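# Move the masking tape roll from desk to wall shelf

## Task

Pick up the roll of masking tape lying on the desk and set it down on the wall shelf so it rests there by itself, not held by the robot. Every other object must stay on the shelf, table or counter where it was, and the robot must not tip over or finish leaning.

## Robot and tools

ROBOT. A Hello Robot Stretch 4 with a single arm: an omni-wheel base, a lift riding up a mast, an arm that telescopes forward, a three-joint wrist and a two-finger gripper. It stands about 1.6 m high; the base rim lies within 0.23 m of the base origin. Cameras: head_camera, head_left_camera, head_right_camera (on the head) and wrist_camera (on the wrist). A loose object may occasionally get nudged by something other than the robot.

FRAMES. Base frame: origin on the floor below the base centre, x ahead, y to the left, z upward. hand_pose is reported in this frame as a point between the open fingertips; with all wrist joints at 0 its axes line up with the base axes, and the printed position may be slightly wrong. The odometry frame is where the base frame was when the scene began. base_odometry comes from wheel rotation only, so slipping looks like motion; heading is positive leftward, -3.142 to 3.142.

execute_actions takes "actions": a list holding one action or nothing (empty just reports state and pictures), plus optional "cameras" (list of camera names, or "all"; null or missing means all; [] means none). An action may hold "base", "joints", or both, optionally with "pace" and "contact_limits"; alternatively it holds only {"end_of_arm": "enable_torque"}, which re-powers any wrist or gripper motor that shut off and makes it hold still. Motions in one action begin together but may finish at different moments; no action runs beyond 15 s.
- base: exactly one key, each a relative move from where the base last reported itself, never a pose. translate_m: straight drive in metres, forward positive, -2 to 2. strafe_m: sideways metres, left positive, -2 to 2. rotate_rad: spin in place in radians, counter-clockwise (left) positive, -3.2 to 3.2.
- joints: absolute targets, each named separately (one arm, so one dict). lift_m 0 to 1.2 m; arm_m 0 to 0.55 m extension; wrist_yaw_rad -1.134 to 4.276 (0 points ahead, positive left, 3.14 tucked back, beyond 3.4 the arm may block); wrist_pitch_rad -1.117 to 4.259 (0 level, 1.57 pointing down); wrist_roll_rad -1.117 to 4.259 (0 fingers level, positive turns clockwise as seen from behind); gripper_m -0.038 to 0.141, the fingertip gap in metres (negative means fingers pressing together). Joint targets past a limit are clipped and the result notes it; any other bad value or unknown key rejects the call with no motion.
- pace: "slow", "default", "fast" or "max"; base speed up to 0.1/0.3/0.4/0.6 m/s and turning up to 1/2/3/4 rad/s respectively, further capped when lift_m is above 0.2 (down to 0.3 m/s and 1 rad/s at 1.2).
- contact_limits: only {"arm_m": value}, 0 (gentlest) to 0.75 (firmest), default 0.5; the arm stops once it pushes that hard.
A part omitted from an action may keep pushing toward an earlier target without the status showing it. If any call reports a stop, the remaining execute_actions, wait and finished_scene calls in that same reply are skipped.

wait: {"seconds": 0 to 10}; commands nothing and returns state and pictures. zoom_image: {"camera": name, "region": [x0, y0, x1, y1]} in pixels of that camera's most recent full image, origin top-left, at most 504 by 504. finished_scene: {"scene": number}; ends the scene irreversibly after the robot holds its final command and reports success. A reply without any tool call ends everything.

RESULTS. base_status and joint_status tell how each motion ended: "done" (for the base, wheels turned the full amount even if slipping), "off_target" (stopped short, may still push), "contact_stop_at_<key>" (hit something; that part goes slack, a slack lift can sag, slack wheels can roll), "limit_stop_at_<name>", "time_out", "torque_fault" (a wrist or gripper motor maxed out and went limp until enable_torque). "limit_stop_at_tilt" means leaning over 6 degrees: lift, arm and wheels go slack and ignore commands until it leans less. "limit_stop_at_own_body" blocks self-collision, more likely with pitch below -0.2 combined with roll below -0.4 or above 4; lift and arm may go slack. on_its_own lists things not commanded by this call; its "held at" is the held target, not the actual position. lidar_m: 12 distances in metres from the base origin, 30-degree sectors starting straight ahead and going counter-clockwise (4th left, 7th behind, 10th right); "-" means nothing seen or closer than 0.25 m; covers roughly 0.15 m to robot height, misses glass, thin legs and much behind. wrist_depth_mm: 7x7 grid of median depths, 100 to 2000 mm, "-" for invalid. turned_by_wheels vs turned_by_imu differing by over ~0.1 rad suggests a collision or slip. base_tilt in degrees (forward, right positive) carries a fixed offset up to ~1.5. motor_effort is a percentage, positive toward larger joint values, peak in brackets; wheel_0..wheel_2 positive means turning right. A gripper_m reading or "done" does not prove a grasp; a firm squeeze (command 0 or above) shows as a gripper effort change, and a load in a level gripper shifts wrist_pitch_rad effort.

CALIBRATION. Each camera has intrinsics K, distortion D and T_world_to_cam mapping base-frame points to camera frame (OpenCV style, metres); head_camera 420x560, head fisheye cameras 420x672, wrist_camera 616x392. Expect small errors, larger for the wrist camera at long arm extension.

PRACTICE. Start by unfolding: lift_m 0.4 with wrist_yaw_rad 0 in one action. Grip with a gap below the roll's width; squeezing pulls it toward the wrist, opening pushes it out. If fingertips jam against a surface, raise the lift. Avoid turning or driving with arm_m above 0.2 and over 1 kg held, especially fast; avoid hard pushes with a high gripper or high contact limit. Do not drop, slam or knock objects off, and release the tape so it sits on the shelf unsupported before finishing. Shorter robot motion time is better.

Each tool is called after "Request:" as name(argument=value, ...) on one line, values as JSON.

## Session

Request:
execute_actions(actions=[])

Scene clock: 0.00 s.
base_odometry: x=+0.000 y=+0.000 heading=+0.000 (m, m, rad; odometry frame)
turned_by_wheels: +0.000 (rad since the last result)
turned_by_imu: +0.000 (rad since the last result)
base_tilt: forward=+0.0 right=-0.2 (deg)
lidar_m: 2.57 2.55 2.12 1.46 1.44 1.91 1.10 1.07 1.23 2.01 1.98 2.21
base_status: not commanded
joint_positions: lift_m=+0.173 arm_m=+0.002 wrist_yaw_rad=+3.075 wrist_pitch_rad=-0.016 wrist_roll_rad=-0.010 gripper_m=+0.057
joint_status: not commanded
motor_effort: lift_m=+18 arm_m=-1 wrist_yaw_rad=+1 wrist_pitch_rad=-6 wrist_roll_rad=+0 gripper_m=-4 wheel_0=+0 wheel_1=+0 wheel_2=+0 (%)
hand_pose: x=-0.1095 y=+0.1065 z=+0.3553 quat_wxyz=(+0.034, +0.008, -0.005, +0.999) (m; base frame)
wrist_depth_mm: - 145 1229 - - - 1708 / - 123 193 - - - 1708 / - 131 181 - - - 1661 / 120 145 254 - - - 1618 / 1708 1756 1983 - - - 1661 / 1366 1397 201 1464 212 1576 1576 / 904 866 946 156 917 878 991
pictures: head_camera, head_left_camera, head_right_camera, wrist_camera
camera_calibration (this result's frames):
wrist_camera: T_world_to_cam=[[0.0106003, 0.999259, 0.036998, -0.104873], [-0.0494193, 0.0374784, -0.998075, 0.405142], [-0.998722, 0.00875145, 0.04978, 0.0920518], [0, 0, 0, 1]] pos_world=[0.113068, 0.0888058, 0.40366]
Images, in order (width x height): head_camera 420x560, head_left_camera 420x672, head_right_camera 420x672, wrist_camera 616x392.

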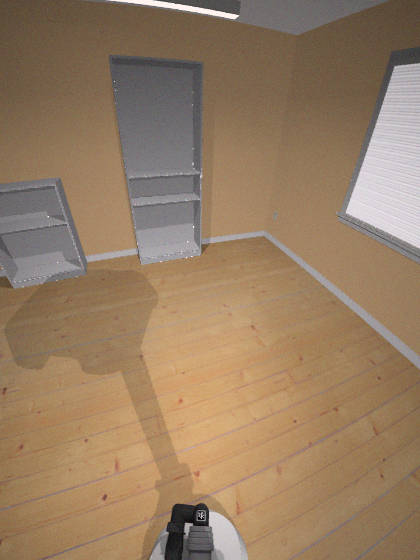

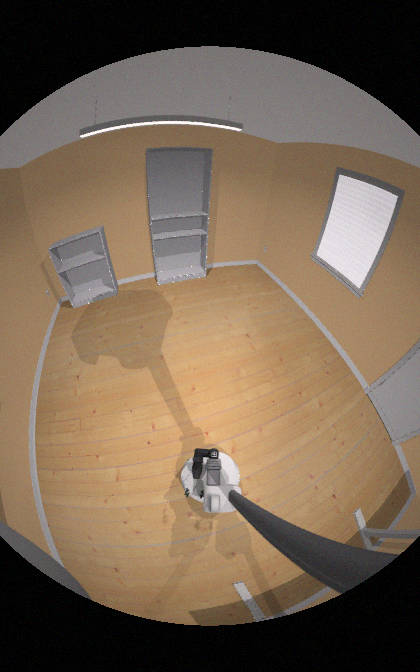

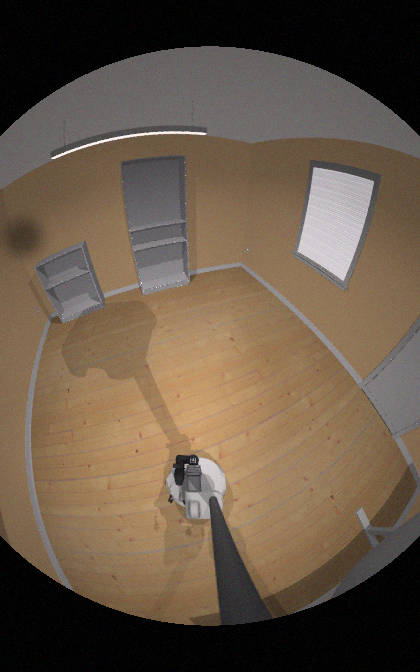

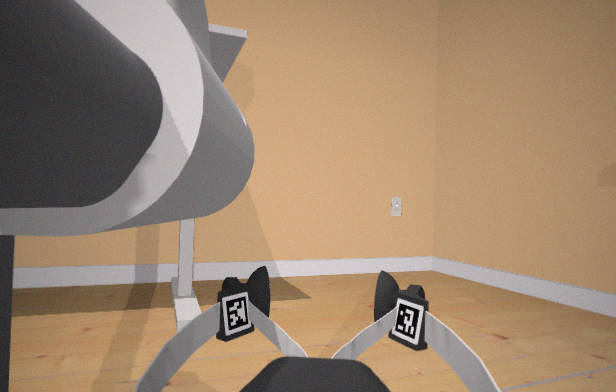

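Request:
execute_actions(actions=[{"base":{"rotate_rad":-2.5},"joints":{"lift_m":1.0,"wrist_yaw_rad":0,"gripper_m":0.13}}], cameras=["head_camera","head_right_camera"])

Scene clock: 5.17 s.
base_odometry: x=+0.000 y=+0.000 heading=-2.500 (m, m, rad; odometry frame)
turned_by_wheels: -2.500 (rad since the last result)
turned_by_imu: -2.459 (rad since the last result)
base_tilt: forward=+0.0 right=-0.2 (deg)
lidar_m: 1.07 1.26 1.99 2.01 2.35 2.55 2.62 2.00 1.49 1.46 2.02 1.07
base_status: done
joint_positions: lift_m=+1.000 arm_m=+0.002 wrist_yaw_rad=+0.000 wrist_pitch_rad=-0.016 wrist_roll_rad=-0.010 gripper_m=+0.130
joint_status: all done
motor_effort: lift_m=+21(24) arm_m=-1(1) wrist_yaw_rad=+1(8) wrist_pitch_rad=-6(6) wrist_roll_rad=+0(0) gripper_m=+0(6) wheel_0=+1(3) wheel_1=+1(10) wheel_2=+1(5) (%)
hand_pose: x=+0.4609 y=-0.0874 z=+1.1825 quat_wxyz=(+1.000, -0.005, -0.008, +0.000) (m; base frame)
wrist_depth_mm: - - 1863 1708 1537 1537 1430 / - - 1863 1661 1576 1464 1397 / - - 1863 1708 1576 1397 1430 / - - 1808 1708 1576 1499 1397 / - - 1808 1661 1576 1464 1366 / - 1182 218 1025 1042 206 1336 / - - 1756 150 1576 798 809
pictures: head_camera, head_right_camera
Images, in order (width x height): head_camera 420x560, head_right_camera 420x672.

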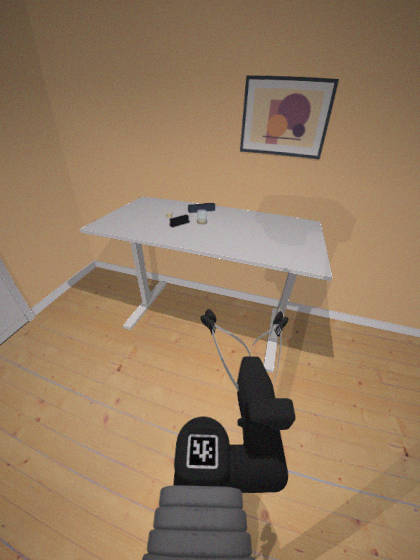

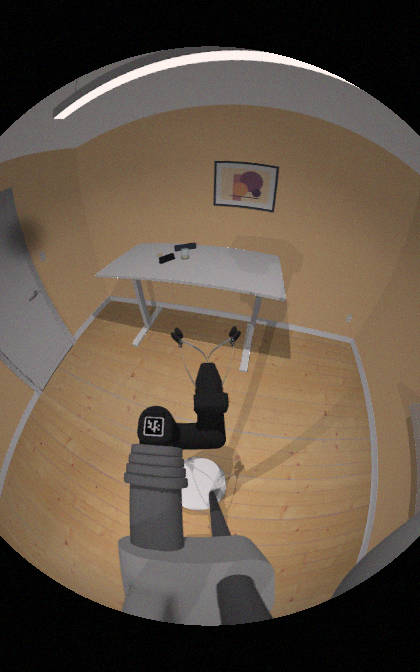

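Request:
zoom_image(camera="head_camera", region=[130, 180, 250, 250])

Region (130, 180, 250, 250) of head_camera's 420x560 image, scaled by 4.200, with more detail than that image has; it fills the top 294 rows of this view, and the rest is white.

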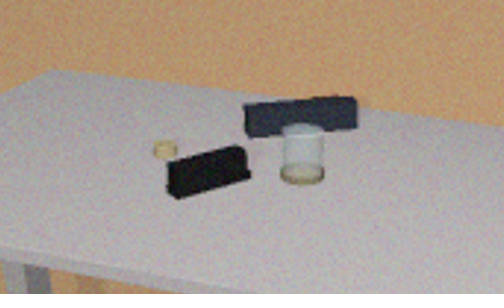

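Request:
execute_actions(actions=[{"base":{"rotate_rad":-0.286},"joints":{"lift_m":1.2,"wrist_pitch_rad":1.0}}], cameras=[])

Request:
execute_actions(actions=[{"base":{"strafe_m":0.78}}], cameras=[])

Request:
execute_actions(actions=[{"base":{"translate_m":0.6},"joints":{"arm_m":0.25}}], cameras=["head_camera","wrist_camera"])

Scene clock: 13.63 s.
base_odometry: x=+0.000 y=+0.000 heading=-2.785 (m, m, rad; odometry frame)
turned_by_wheels: -0.286 (rad since the last result)
turned_by_imu: -0.281 (rad since the last result)
base_tilt: forward=-0.1 right=-0.2 (deg)
lidar_m: 1.06 1.13 1.56 2.00 2.09 2.73 2.59 2.46 1.55 1.47 1.54 1.12
base_status: done
joint_positions: lift_m=+1.199 arm_m=+0.002 wrist_yaw_rad=+0.000 wrist_pitch_rad=+1.001 wrist_roll_rad=-0.010 gripper_m=+0.130
joint_status: all done
motor_effort: lift_m=+21(20) arm_m=-1(1) wrist_yaw_rad=+1(1) wrist_pitch_rad=-2(4) wrist_roll_rad=+0(0) gripper_m=-2(1) wheel_0=+2(5) wheel_1=+1(5) wheel_2=+1(6) (%)
hand_pose: x=+0.3280 y=-0.0874 z=+1.1341 quat_wxyz=(+0.877, -0.005, +0.480, +0.002) (m; base frame)
wrist_depth_mm: 1808 1863 1756 1756 1661 1708 1756 / 1863 1983 1921 1983 1863 1863 1808 / 1708 1756 1708 1756 1708 1708 1661 / 1537 1576 1576 1576 1618 1537 1576 / 1464 1464 1430 1464 1464 1464 1464 / 1336 1308 217 1336 1336 207 1308 / 1229 1229 1229 150 1229 1229 1205
pictures: none
No camera images: the call's "cameras" was empty. Leave "cameras" out to get every camera's image.

Scene clock: 17.57 s.
base_odometry: x=+0.272 y=-0.731 heading=-2.785 (m, m, rad; odometry frame)
turned_by_wheels: +0.000 (rad since the last result)
turned_by_imu: +0.001 (rad since the last result)
base_tilt: forward=+0.0 right=-0.2 (deg)
lidar_m: 1.07 1.14 1.27 1.21 1.29 1.75 2.59 2.92 2.58 2.26 2.62 1.13
base_status: done
joint_positions: lift_m=+1.199 arm_m=+0.002 wrist_yaw_rad=+0.000 wrist_pitch_rad=+1.001 wrist_roll_rad=-0.010 gripper_m=+0.130
joint_status: not commanded
motor_effort: lift_m=+20(21) arm_m=-1(1) wrist_yaw_rad=+1(1) wrist_pitch_rad=-2(2) wrist_roll_rad=+0(0) gripper_m=-2(1) wheel_0=+1(7) wheel_1=-1(8) wheel_2=+1(1) (%)
hand_pose: x=+0.3280 y=-0.0874 z=+1.1341 quat_wxyz=(+0.877, -0.005, +0.480, +0.002) (m; base frame)
wrist_depth_mm: 1708 1921 1708 1808 1756 1756 1618 / 1756 1921 1863 1921 1863 1863 1863 / 1708 1756 1708 1708 1708 1618 1708 / 1576 1576 1537 1576 1537 1537 1537 / 1464 1464 1430 1430 1430 1430 1397 / 1336 1336 218 1308 1308 206 1308 / 1255 1255 1255 150 1205 1205 1205
pictures: none
No camera images: the call's "cameras" was empty. Leave "cameras" out to get every camera's image.

Scene clock: 21.07 s.
base_odometry: x=-0.290 y=-0.940 heading=-2.785 (m, m, rad; odometry frame)
turned_by_wheels: +0.000 (rad since the last result)
turned_by_imu: +0.000 (rad since the last result)
base_tilt: forward=+0.0 right=-0.1 (deg)
lidar_m: 0.48 0.51 1.25 1.20 1.26 1.76 3.52 3.44 2.35 2.24 0.72 0.48
base_status: done
joint_positions: lift_m=+1.199 arm_m=+0.249 wrist_yaw_rad=+0.000 wrist_pitch_rad=+1.001 wrist_roll_rad=-0.010 gripper_m=+0.130
joint_status: all done
motor_effort: lift_m=+21(21) arm_m=+7(8) wrist_yaw_rad=+0(2) wrist_pitch_rad=-2(4) wrist_roll_rad=+0(0) gripper_m=-2(1) wheel_0=+0(0) wheel_1=+0(2) wheel_2=+2(9) (%)
hand_pose: x=+0.5753 y=-0.0874 z=+1.1341 quat_wxyz=(+0.877, -0.005, +0.480, +0.003) (m; base frame)
wrist_depth_mm: 707 661 668 661 603 647 627 / 591 591 585 580 585 564 564 / 525 525 525 530 500 512 508 / 480 480 477 473 462 469 469 / 442 439 436 433 430 433 430 / 407 394 219 402 399 206 394 / 377 370 375 150 368 364 368
pictures: head_camera, wrist_camera
camera_calibration (this result's frames):
wrist_camera: T_world_to_cam=[[0.06121, -0.997719, -0.0284621, -0.0765649], [-0.821729, -0.0341852, -0.568852, 1.17478], [0.566582, 0.0582076, -0.821947, 0.831399], [0, 0, 0, 1]] pos_world=[0.498982, -0.0846238, 1.34946]
Images, in order (width x height): head_camera 420x560, wrist_camera 616x392.

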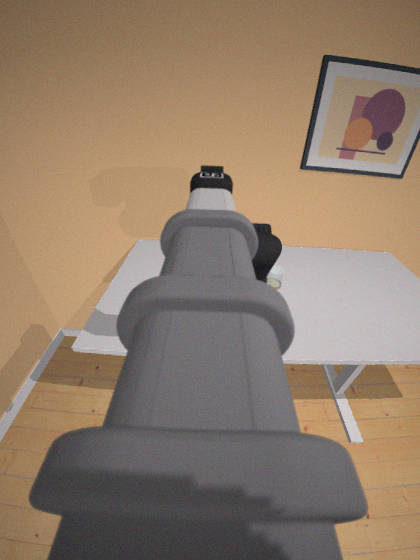

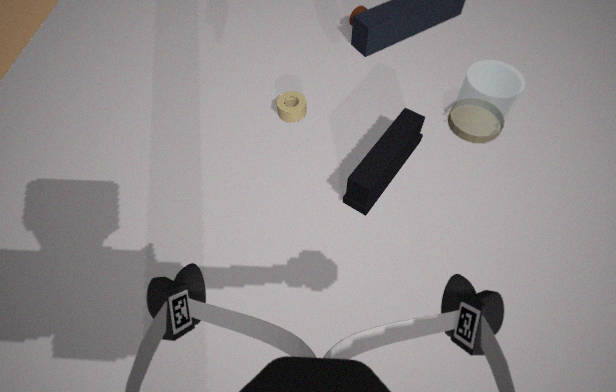

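Request:
execute_actions(actions=[{"base":{"strafe_m":0.055},"joints":{"arm_m":0.5,"gripper_m":0.085}}], cameras=[])

Request:
execute_actions(actions=[{"base":{"translate_m":0.07},"joints":{"lift_m":1.11}}], cameras=["wrist_camera"])

Scene clock: 25.60 s.
base_odometry: x=-0.271 y=-0.992 heading=-2.785 (m, m, rad; odometry frame)
turned_by_wheels: +0.000 (rad since the last result)
turned_by_imu: -0.001 (rad since the last result)
base_tilt: forward=+0.0 right=-0.2 (deg)
lidar_m: 0.47 0.50 1.19 1.14 1.22 1.70 3.54 3.50 2.41 2.31 0.71 0.48
base_status: done
joint_positions: lift_m=+1.199 arm_m=+0.499 wrist_yaw_rad=+0.000 wrist_pitch_rad=+1.001 wrist_roll_rad=-0.010 gripper_m=+0.085
joint_status: all done
motor_effort: lift_m=+20(20) arm_m=+7(8) wrist_yaw_rad=+0(1) wrist_pitch_rad=-2(3) wrist_roll_rad=+0(0) gripper_m=-2(1) wheel_0=-1(5) wheel_1=-2(9) wheel_2=+0(2) (%)
hand_pose: x=+0.8253 y=-0.0874 z=+1.1341 quat_wxyz=(+0.877, -0.005, +0.480, +0.003) (m; base frame)
wrist_depth_mm: 627 615 609 597 591 585 569 / 603 591 591 574 569 549 569 / 535 530 525 521 504 480 521 / 480 480 477 477 466 469 466 / 442 439 436 436 430 430 427 / 407 407 200 397 220 397 399 / 377 370 375 152 366 327 364
pictures: none
No camera images: the call's "cameras" was empty. Leave "cameras" out to get every camera's image.

Scene clock: 26.97 s.
base_odometry: x=-0.337 y=-1.016 heading=-2.785 (m, m, rad; odometry frame)
turned_by_wheels: +0.000 (rad since the last result)
turned_by_imu: +0.000 (rad since the last result)
base_tilt: forward=+0.0 right=-0.1 (deg)
lidar_m: 0.39 0.42 1.23 1.14 1.22 1.70 3.37 3.55 2.41 2.32 0.63 0.42
base_status: done
joint_positions: lift_m=+1.110 arm_m=+0.499 wrist_yaw_rad=+0.000 wrist_pitch_rad=+1.001 wrist_roll_rad=-0.010 gripper_m=+0.085
joint_status: all done
motor_effort: lift_m=+14(18) arm_m=+6(7) wrist_yaw_rad=+1(1) wrist_pitch_rad=-3(2) wrist_roll_rad=+0(0) gripper_m=+1(1) wheel_0=+0(4) wheel_1=+1(8) wheel_2=+0(5) (%)
hand_pose: x=+0.8253 y=-0.0874 z=+1.0455 quat_wxyz=(+0.877, -0.005, +0.480, +0.003) (m; base frame)
wrist_depth_mm: 517 508 504 500 492 496 488 / 466 455 455 452 449 430 377 / 418 413 407 407 399 343 397 / 375 375 373 370 368 359 364 / 343 343 343 340 338 334 334 / 317 317 200 309 219 309 310 / 296 291 293 152 286 281 286
pictures: wrist_camera
camera_calibration (this result's frames):
wrist_camera: T_world_to_cam=[[0.0612358, -0.997717, -0.0284637, -0.0944032], [-0.821743, -0.0342071, -0.568831, 1.32981], [0.566559, 0.0582226, -0.821962, 0.616992], [0, 0, 0, 1]] pos_world=[0.748979, -0.0846217, 1.26089]
Images, in order (width x height): wrist_camera 616x392.

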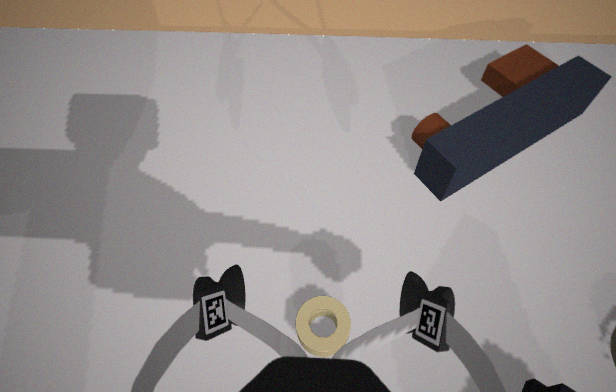

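Request:
execute_actions(actions=[{"joints":{"arm_m":0.505,"lift_m":1.039},"pace":"slow"}], cameras=["wrist_camera"])

Request:
execute_actions(actions=[{"joints":{"gripper_m":0.008}}], cameras=["wrist_camera"])

Request:
execute_actions(actions=[{"joints":{"lift_m":1.2}}], cameras=["wrist_camera"])

Scene clock: 31.00 s.
base_odometry: x=-0.337 y=-1.016 heading=-2.785 (m, m, rad; odometry frame)
turned_by_wheels: +0.000 (rad since the last result)
turned_by_imu: +0.000 (rad since the last result)
base_tilt: forward=-0.1 right=-0.2 (deg)
lidar_m: 0.40 0.45 1.23 1.14 1.20 1.68 3.34 3.53 2.41 2.32 0.61 0.47
base_status: not commanded
joint_positions: lift_m=+1.039 arm_m=+0.504 wrist_yaw_rad=+0.000 wrist_pitch_rad=+1.001 wrist_roll_rad=-0.010 gripper_m=+0.085
joint_status: all done
motor_effort: lift_m=+14(14) arm_m=+7(8) wrist_yaw_rad=+1(1) wrist_pitch_rad=-3(3) wrist_roll_rad=+0(0) gripper_m=-2(1) wheel_0=+0(0) wheel_1=+1(1) wheel_2=+0(0) (%)
hand_pose: x=+0.8302 y=-0.0874 z=+0.9746 quat_wxyz=(+0.877, -0.005, +0.480, +0.003) (m; base frame)
wrist_depth_mm: 407 402 399 399 397 389 307 / 364 357 355 353 349 279 296 / 320 322 320 317 314 301 310 / 293 293 289 287 286 283 281 / 268 267 265 265 263 262 262 / 248 245 199 230 219 241 239 / 229 225 228 151 221 219 224
pictures: wrist_camera
camera_calibration (this result's frames):
wrist_camera: T_world_to_cam=[[0.0612118, -0.997719, -0.0284626, -0.0967102], [-0.821734, -0.034187, -0.568845, 1.29353], [0.566574, 0.0582087, -0.821952, 0.555865], [0, 0, 0, 1]] pos_world=[0.753922, -0.0846237, 1.18996]
Images, in order (width x height): wrist_camera 616x392.

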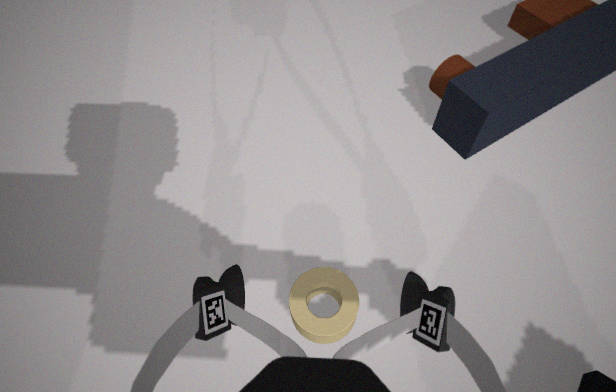

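Scene clock: 32.57 s.
base_odometry: x=-0.337 y=-1.016 heading=-2.785 (m, m, rad; odometry frame)
turned_by_wheels: +0.000 (rad since the last result)
turned_by_imu: +0.000 (rad since the last result)
base_tilt: forward=-0.1 right=-0.1 (deg)
lidar_m: 0.42 0.44 1.23 1.13 1.21 1.71 3.37 3.57 2.42 2.33 0.62 0.42
base_status: not commanded
joint_positions: lift_m=+1.039 arm_m=+0.504 wrist_yaw_rad=+0.000 wrist_pitch_rad=+1.001 wrist_roll_rad=-0.010 gripper_m=+0.008
joint_status: all done
motor_effort: lift_m=+14(14) arm_m=+7(7) wrist_yaw_rad=+1(0) wrist_pitch_rad=-2(3) wrist_roll_rad=+0(0) gripper_m=-19(17) wheel_0=+0(0) wheel_1=+1(1) wheel_2=+0(0) (%)
hand_pose: x=+0.8303 y=-0.0874 z=+0.9746 quat_wxyz=(+0.877, -0.005, +0.480, +0.003) (m; base frame)
wrist_depth_mm: 404 404 397 394 392 387 306 / 359 355 353 353 351 278 294 / 324 322 320 317 314 301 309 / 293 291 287 286 285 283 282 / 268 267 264 265 262 260 259 / 247 245 190 213 203 241 240 / 229 224 224 181 220 163 224
pictures: wrist_camera
camera_calibration (this result's frames):
wrist_camera: T_world_to_cam=[[0.0611157, -0.997725, -0.0284493, -0.0966623], [-0.821614, -0.0341028, -0.569023, 1.29365], [0.566758, 0.0581506, -0.821829, 0.555567], [0, 0, 0, 1]] pos_world=[0.75392, -0.0846318, 1.18995]
Images, in order (width x height): wrist_camera 616x392.

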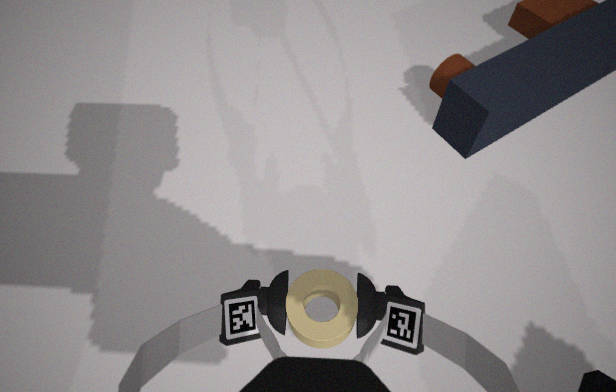

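Scene clock: 34.30 s.
base_odometry: x=-0.337 y=-1.016 heading=-2.785 (m, m, rad; odometry frame)
turned_by_wheels: +0.000 (rad since the last result)
turned_by_imu: +0.000 (rad since the last result)
base_tilt: forward=-0.1 right=-0.2 (deg)
lidar_m: 0.41 0.45 1.24 1.13 1.23 1.70 3.64 3.52 2.44 2.30 0.60 0.44
base_status: not commanded
joint_positions: lift_m=+1.199 arm_m=+0.504 wrist_yaw_rad=+0.000 wrist_pitch_rad=+1.001 wrist_roll_rad=-0.010 gripper_m=+0.008
joint_status: all done
motor_effort: lift_m=+21(23) arm_m=+7(7) wrist_yaw_rad=+1(1) wrist_pitch_rad=-3(3) wrist_roll_rad=+0(0) gripper_m=-16(17) wheel_0=+0(0) wheel_1=+1(1) wheel_2=+0(0) (%)
hand_pose: x=+0.8302 y=-0.0874 z=+1.1340 quat_wxyz=(+0.877, -0.005, +0.480, +0.003) (m; base frame)
wrist_depth_mm: 539 530 521 512 508 500 496 / 591 580 574 569 564 554 554 / 535 530 530 525 517 477 504 / 484 480 473 473 462 433 466 / 442 439 436 436 430 433 427 / 407 404 190 213 204 394 394 / 377 370 368 182 366 163 366
pictures: wrist_camera
camera_calibration (this result's frames):
wrist_camera: T_world_to_cam=[[0.061111, -0.997725, -0.0284595, -0.0921093], [-0.821709, -0.0341028, -0.568886, 1.38427], [0.566622, 0.0581506, -0.821924, 0.686829], [0, 0, 0, 1]] pos_world=[0.753923, -0.0846318, 1.34939]
Images, in order (width x height): wrist_camera 616x392.

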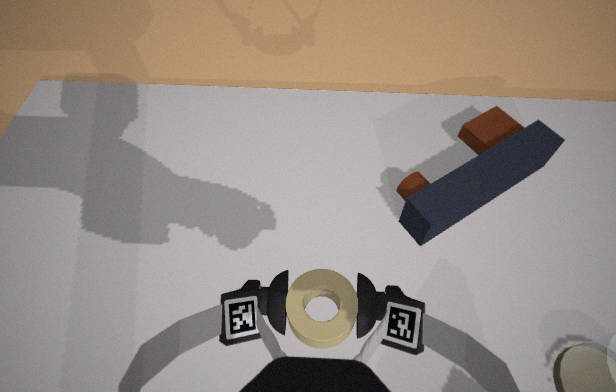

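Request:
execute_actions(actions=[{"base":{"translate_m":-0.7},"joints":{"arm_m":0.005}}], cameras=[])

Request:
execute_actions(actions=[{"base":{"rotate_rad":-1.75},"joints":{"lift_m":1.0}}], cameras=["head_camera","head_left_camera"])

Scene clock: 40.13 s.
base_odometry: x=+0.319 y=-0.772 heading=-2.785 (m, m, rad; odometry frame)
turned_by_wheels: +0.000 (rad since the last result)
turned_by_imu: -0.001 (rad since the last result)
base_tilt: forward=-0.1 right=-0.1 (deg)
lidar_m: 1.10 1.19 1.20 1.15 1.25 1.67 2.86 2.67 2.65 2.31 1.60 1.17
base_status: done
joint_positions: lift_m=+1.199 arm_m=+0.006 wrist_yaw_rad=+0.000 wrist_pitch_rad=+1.002 wrist_roll_rad=-0.010 gripper_m=+0.008
joint_status: all done
motor_effort: lift_m=+21(21) arm_m=-7(11) wrist_yaw_rad=+1(0) wrist_pitch_rad=-3(4) wrist_roll_rad=+0(0) gripper_m=-18(20) wheel_0=+1(5) wheel_1=+0(6) wheel_2=+0(8) (%)
hand_pose: x=+0.3326 y=-0.0874 z=+1.1340 quat_wxyz=(+0.877, -0.005, +0.480, +0.002) (m; base frame)
wrist_depth_mm: 1708 1863 1808 1756 1808 1756 1661 / 1708 1921 1863 1863 1983 1863 1756 / 1756 1756 1756 1708 1708 1756 1661 / 1576 1618 1618 1576 1499 1576 1499 / 1464 1464 1499 1430 1430 1397 1430 / 1430 1336 190 213 204 1308 1308 / 1281 1205 1255 183 1182 163 1205
pictures: none
No camera images: the call's "cameras" was empty. Leave "cameras" out to get every camera's image.

Scene clock: 43.17 s.
base_odometry: x=+0.319 y=-0.772 heading=+1.748 (m, m, rad; odometry frame)
turned_by_wheels: -1.750 (rad since the last result)
turned_by_imu: -1.721 (rad since the last result)
base_tilt: forward=+0.0 right=-0.2 (deg)
lidar_m: 2.29 2.29 1.23 1.11 1.12 1.29 1.16 1.19 1.44 2.55 2.55 2.79
base_status: done
joint_positions: lift_m=+1.000 arm_m=+0.006 wrist_yaw_rad=+0.000 wrist_pitch_rad=+1.002 wrist_roll_rad=-0.010 gripper_m=+0.008
joint_status: all done
motor_effort: lift_m=+15(18) arm_m=-7(7) wrist_yaw_rad=+1(1) wrist_pitch_rad=-4(4) wrist_roll_rad=+0(0) gripper_m=-17(16) wheel_0=+1(0) wheel_1=+1(4) wheel_2=+0(3) (%)
hand_pose: x=+0.3326 y=-0.0874 z=+0.9355 quat_wxyz=(+0.877, -0.005, +0.480, +0.003) (m; base frame)
wrist_depth_mm: 1863 1863 1863 1863 1808 1756 1808 / 1661 1661 1661 1708 1576 1576 1618 / 1499 1464 1499 1464 1464 1430 1430 / 1397 1366 1366 1336 1336 1308 1308 / 1255 1255 1229 1229 1229 1229 1205 / 1138 1160 190 214 203 1118 1118 / 1060 1042 1042 182 1025 163 1025
pictures: head_camera, head_left_camera
Images, in order (width x height): head_camera 420x560, head_left_camera 420x672.

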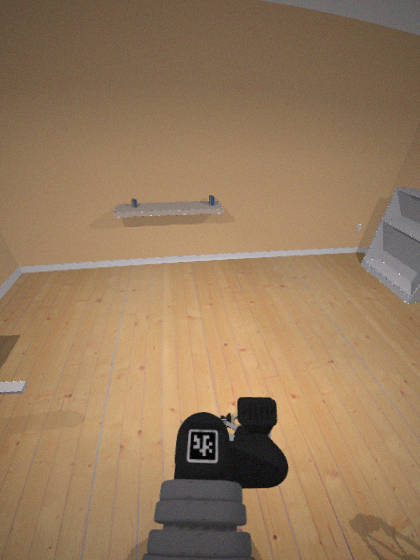

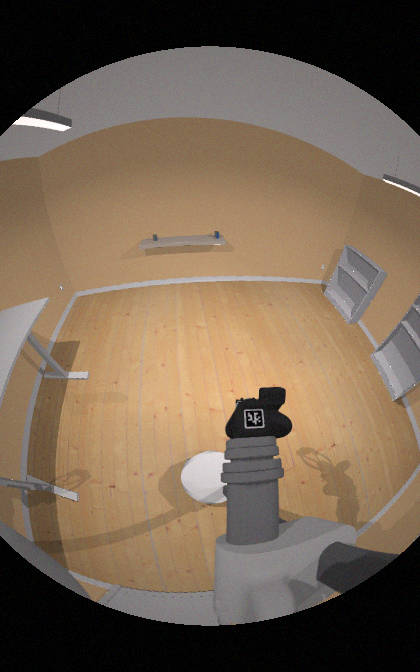

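Request:
execute_actions(actions=[{"base":{"rotate_rad":0.2},"joints":{"lift_m":0.92}}], cameras=[])

Request:
execute_actions(actions=[{"base":{"translate_m":1.6},"joints":{"arm_m":0.2},"pace":"fast"}], cameras=["head_camera","wrist_camera"])

Scene clock: 46.33 s.
base_odometry: x=+0.319 y=-0.772 heading=+1.948 (m, m, rad; odometry frame)
turned_by_wheels: +0.200 (rad since the last result)
turned_by_imu: +0.197 (rad since the last result)
base_tilt: forward=-0.1 right=-0.2 (deg)
lidar_m: 2.27 1.56 1.13 1.09 1.19 1.22 1.16 1.26 1.70 2.54 2.67 2.63
base_status: done
joint_positions: lift_m=+0.920 arm_m=+0.006 wrist_yaw_rad=+0.000 wrist_pitch_rad=+1.002 wrist_roll_rad=-0.010 gripper_m=+0.008
joint_status: all done
motor_effort: lift_m=+15(15) arm_m=-7(7) wrist_yaw_rad=+1(1) wrist_pitch_rad=-3(3) wrist_roll_rad=+0(1) gripper_m=-16(21) wheel_0=+0(0) wheel_1=+0(3) wheel_2=+1(5) (%)
hand_pose: x=+0.3326 y=-0.0874 z=+0.8555 quat_wxyz=(+0.877, -0.005, +0.480, +0.003) (m; base frame)
wrist_depth_mm: 1708 1661 1756 1756 1756 1708 1661 / 1537 1576 1499 1537 1499 1499 1576 / 1430 1430 1366 1366 1336 1366 1308 / 1255 1281 1281 1281 1229 1255 1255 / 1160 1138 1160 1182 1160 1138 1118 / 1060 1060 190 213 203 1060 1042 / 991 976 976 182 976 163 976
pictures: none
No camera images: the call's "cameras" was empty. Leave "cameras" out to get every camera's image.

Scene clock: 52.07 s.
base_odometry: x=-0.270 y=+0.715 heading=+1.948 (m, m, rad; odometry frame)
turned_by_wheels: +0.000 (rad since the last result)
turned_by_imu: +0.000 (rad since the last result)
base_tilt: forward=-0.1 right=-0.1 (deg)
lidar_m: 0.69 0.71 1.41 1.70 1.14 1.58 2.77 2.95 2.74 2.57 1.32 0.73
base_status: done
joint_positions: lift_m=+0.920 arm_m=+0.199 wrist_yaw_rad=+0.000 wrist_pitch_rad=+1.001 wrist_roll_rad=-0.010 gripper_m=+0.008
joint_status: all done
motor_effort: lift_m=+15(15) arm_m=+6(10) wrist_yaw_rad=+1(2) wrist_pitch_rad=-3(4) wrist_roll_rad=+0(0) gripper_m=-16(21) wheel_0=-2(6) wheel_1=-2(7) wheel_2=+1(10) (%)
hand_pose: x=+0.5253 y=-0.0874 z=+0.8555 quat_wxyz=(+0.877, -0.005, +0.480, +0.003) (m; base frame)
wrist_depth_mm: 488 500 492 484 484 480 477 / 445 439 436 433 433 424 424 / 433 418 410 407 399 394 389 / 1078 1025 991 960 931 891 866 / 1182 1138 1138 1160 1098 1078 1042 / 1060 1060 190 213 202 1060 1042 / 991 976 960 182 960 163 960
pictures: head_camera, wrist_camera
camera_calibration (this result's frames):
wrist_camera: T_world_to_cam=[[0.061256, -0.997716, -0.0284685, -0.0814439], [-0.821796, -0.0342266, -0.568753, 0.97512], [0.566479, 0.0582348, -0.822016, 0.630844], [0, 0, 0, 1]] pos_world=[0.448978, -0.0846199, 1.07085]
Images, in order (width x height): head_camera 420x560, wrist_camera 616x392.

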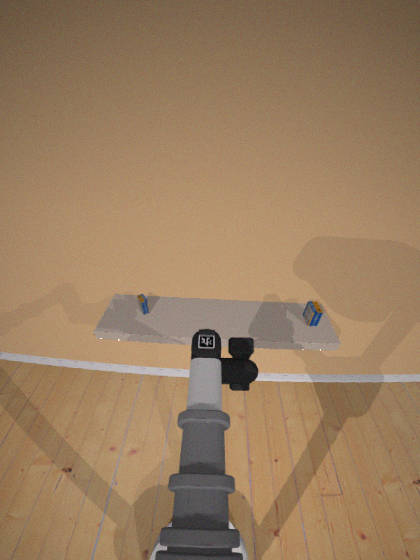

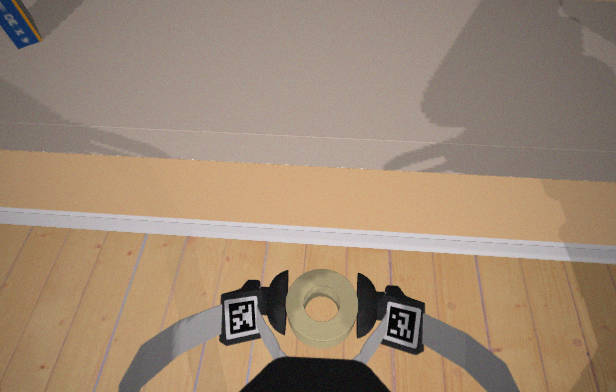

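Request:
execute_actions(actions=[{"joints":{"arm_m":0.495,"lift_m":0.9}}], cameras=["wrist_camera"])

Scene clock: 55.30 s.
base_odometry: x=-0.270 y=+0.715 heading=+1.948 (m, m, rad; odometry frame)
turned_by_wheels: +0.000 (rad since the last result)
turned_by_imu: +0.000 (rad since the last result)
base_tilt: forward=+0.0 right=-0.1 (deg)
lidar_m: 0.68 0.73 1.40 1.69 1.16 1.60 2.77 2.95 2.75 2.56 1.34 0.73
base_status: not commanded
joint_positions: lift_m=+0.900 arm_m=+0.494 wrist_yaw_rad=+0.000 wrist_pitch_rad=+1.001 wrist_roll_rad=-0.010 gripper_m=+0.008
joint_status: all done
motor_effort: lift_m=+15(16) arm_m=+7(7) wrist_yaw_rad=+1(0) wrist_pitch_rad=-3(4) wrist_roll_rad=+0(0) gripper_m=-18(18) wheel_0=-2(2) wheel_1=-2(2) wheel_2=+0(1) (%)
hand_pose: x=+0.8202 y=-0.0874 z=+0.8355 quat_wxyz=(+0.877, -0.005, +0.480, +0.003) (m; base frame)
wrist_depth_mm: 267 262 255 250 245 240 236 / 310 303 297 289 283 276 270 / 359 351 351 342 332 325 315 / 338 334 334 330 327 325 324 / 307 304 304 304 303 300 298 / 282 282 190 213 204 277 274 / 263 257 257 182 252 163 255
pictures: wrist_camera
camera_calibration (this result's frames):
wrist_camera: T_world_to_cam=[[0.061275, -0.997715, -0.0284661, -0.100096], [-0.821774, -0.0342414, -0.568783, 1.20619], [0.566509, 0.058245, -0.821995, 0.447301], [0, 0, 0, 1]] pos_world=[0.743949, -0.0846185, 1.05089]
Images, in order (width x height): wrist_camera 616x392.

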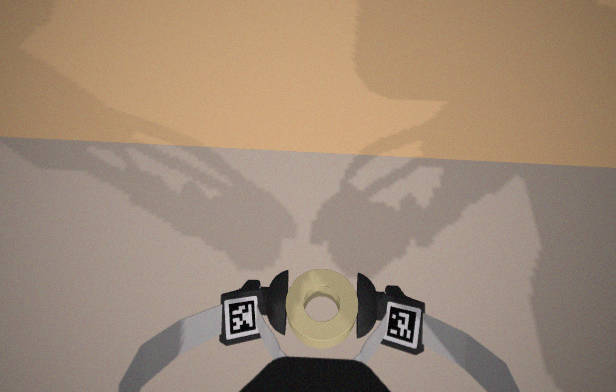

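Request:
execute_actions(actions=[{"joints":{"lift_m":0.865},"pace":"slow"}], cameras=[])

Request:
execute_actions(actions=[{"joints":{"gripper_m":0.08}}], cameras=[])

Request:
execute_actions(actions=[{"joints":{"lift_m":0.95}}], cameras=["wrist_camera"])

Scene clock: 58.13 s.
base_odometry: x=-0.270 y=+0.715 heading=+1.948 (m, m, rad; odometry frame)
turned_by_wheels: +0.000 (rad since the last result)
turned_by_imu: +0.000 (rad since the last result)
base_tilt: forward=+0.0 right=-0.2 (deg)
lidar_m: 0.68 0.73 1.40 1.70 1.17 1.57 2.77 2.96 2.74 2.58 1.32 0.72
base_status: not commanded
joint_positions: lift_m=+0.865 arm_m=+0.494 wrist_yaw_rad=+0.000 wrist_pitch_rad=+1.001 wrist_roll_rad=-0.010 gripper_m=+0.008
joint_status: all done
motor_effort: lift_m=+15(15) arm_m=+7(7) wrist_yaw_rad=+1(1) wrist_pitch_rad=-3(3) wrist_roll_rad=+0(0) gripper_m=-18(18) wheel_0=-2(2) wheel_1=-2(2) wheel_2=+0(0) (%)
hand_pose: x=+0.8202 y=-0.0874 z=+0.8006 quat_wxyz=(+0.877, -0.005, +0.480, +0.003) (m; base frame)
wrist_depth_mm: 265 259 254 250 244 240 236 / 312 303 298 289 281 276 270 / 325 324 320 319 309 309 306 / 296 293 291 289 287 286 283 / 270 267 266 264 264 263 260 / 249 247 190 213 203 242 241 / 230 225 227 182 220 163 225
pictures: none
No camera images: the call's "cameras" was empty. Leave "cameras" out to get every camera's image.

Scene clock: 59.63 s.
base_odometry: x=-0.270 y=+0.715 heading=+1.948 (m, m, rad; odometry frame)
turned_by_wheels: +0.000 (rad since the last result)
turned_by_imu: +0.000 (rad since the last result)
base_tilt: forward=+0.0 right=-0.2 (deg)
lidar_m: 0.68 0.72 1.39 1.70 1.14 1.58 2.77 2.94 2.73 2.57 1.35 0.73
base_status: not commanded
joint_positions: lift_m=+0.865 arm_m=+0.494 wrist_yaw_rad=+0.000 wrist_pitch_rad=+1.001 wrist_roll_rad=-0.010 gripper_m=+0.080
joint_status: all done
motor_effort: lift_m=+14(14) arm_m=+7(7) wrist_yaw_rad=+0(0) wrist_pitch_rad=-3(3) wrist_roll_rad=+0(1) gripper_m=-1(17) wheel_0=-2(2) wheel_1=-2(2) wheel_2=+0(0) (%)
hand_pose: x=+0.8202 y=-0.0874 z=+0.8006 quat_wxyz=(+0.877, -0.005, +0.480, +0.003) (m; base frame)
wrist_depth_mm: 266 262 254 249 245 239 236 / 310 304 296 289 281 276 268 / 324 320 322 317 309 307 306 / 296 294 290 289 289 286 283 / 268 267 266 265 264 263 262 / 249 248 198 232 213 242 242 / 229 226 229 152 222 223 224
pictures: none
No camera images: the call's "cameras" was empty. Leave "cameras" out to get every camera's image.

Scene clock: 60.97 s.
base_odometry: x=-0.270 y=+0.715 heading=+1.948 (m, m, rad; odometry frame)
turned_by_wheels: +0.000 (rad since the last result)
turned_by_imu: +0.000 (rad since the last result)
base_tilt: forward=-0.1 right=-0.2 (deg)
lidar_m: 0.67 0.71 1.42 1.69 1.17 1.55 2.76 2.92 2.74 2.56 1.35 0.73
base_status: not commanded
joint_positions: lift_m=+0.950 arm_m=+0.494 wrist_yaw_rad=+0.000 wrist_pitch_rad=+1.001 wrist_roll_rad=-0.010 gripper_m=+0.080
joint_status: all done
motor_effort: lift_m=+21(21) arm_m=+7(7) wrist_yaw_rad=+1(1) wrist_pitch_rad=-3(3) wrist_roll_rad=+0(0) gripper_m=-2(3) wheel_0=-2(2) wheel_1=-2(2) wheel_2=+0(1) (%)
hand_pose: x=+0.8202 y=-0.0874 z=+0.8850 quat_wxyz=(+0.877, -0.005, +0.480, +0.003) (m; base frame)
wrist_depth_mm: 265 259 253 249 245 239 236 / 310 303 296 287 282 276 271 / 375 362 353 343 334 322 314 / 397 392 394 384 377 377 370 / 362 362 359 357 353 351 349 / 336 329 200 329 214 327 325 / 309 304 306 152 300 297 301
pictures: wrist_camera
camera_calibration (this result's frames):
wrist_camera: T_world_to_cam=[[0.061275, -0.997715, -0.0284662, -0.0986881], [-0.821774, -0.0342413, -0.568783, 1.23432], [0.566509, 0.058245, -0.821995, 0.487951], [0, 0, 0, 1]] pos_world=[0.743952, -0.0846185, 1.10035]
Images, in order (width x height): wrist_camera 616x392.

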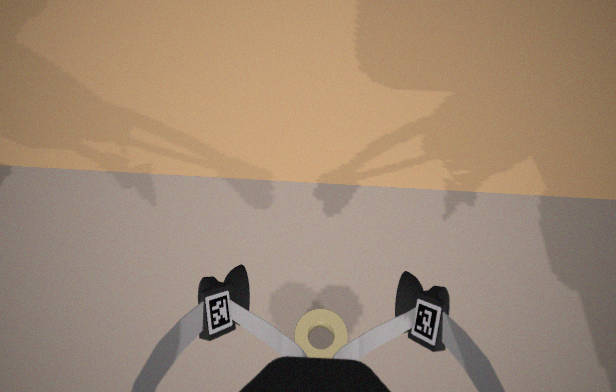

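Request:
finished_scene(scene=2)

The scene is finished: the task was done.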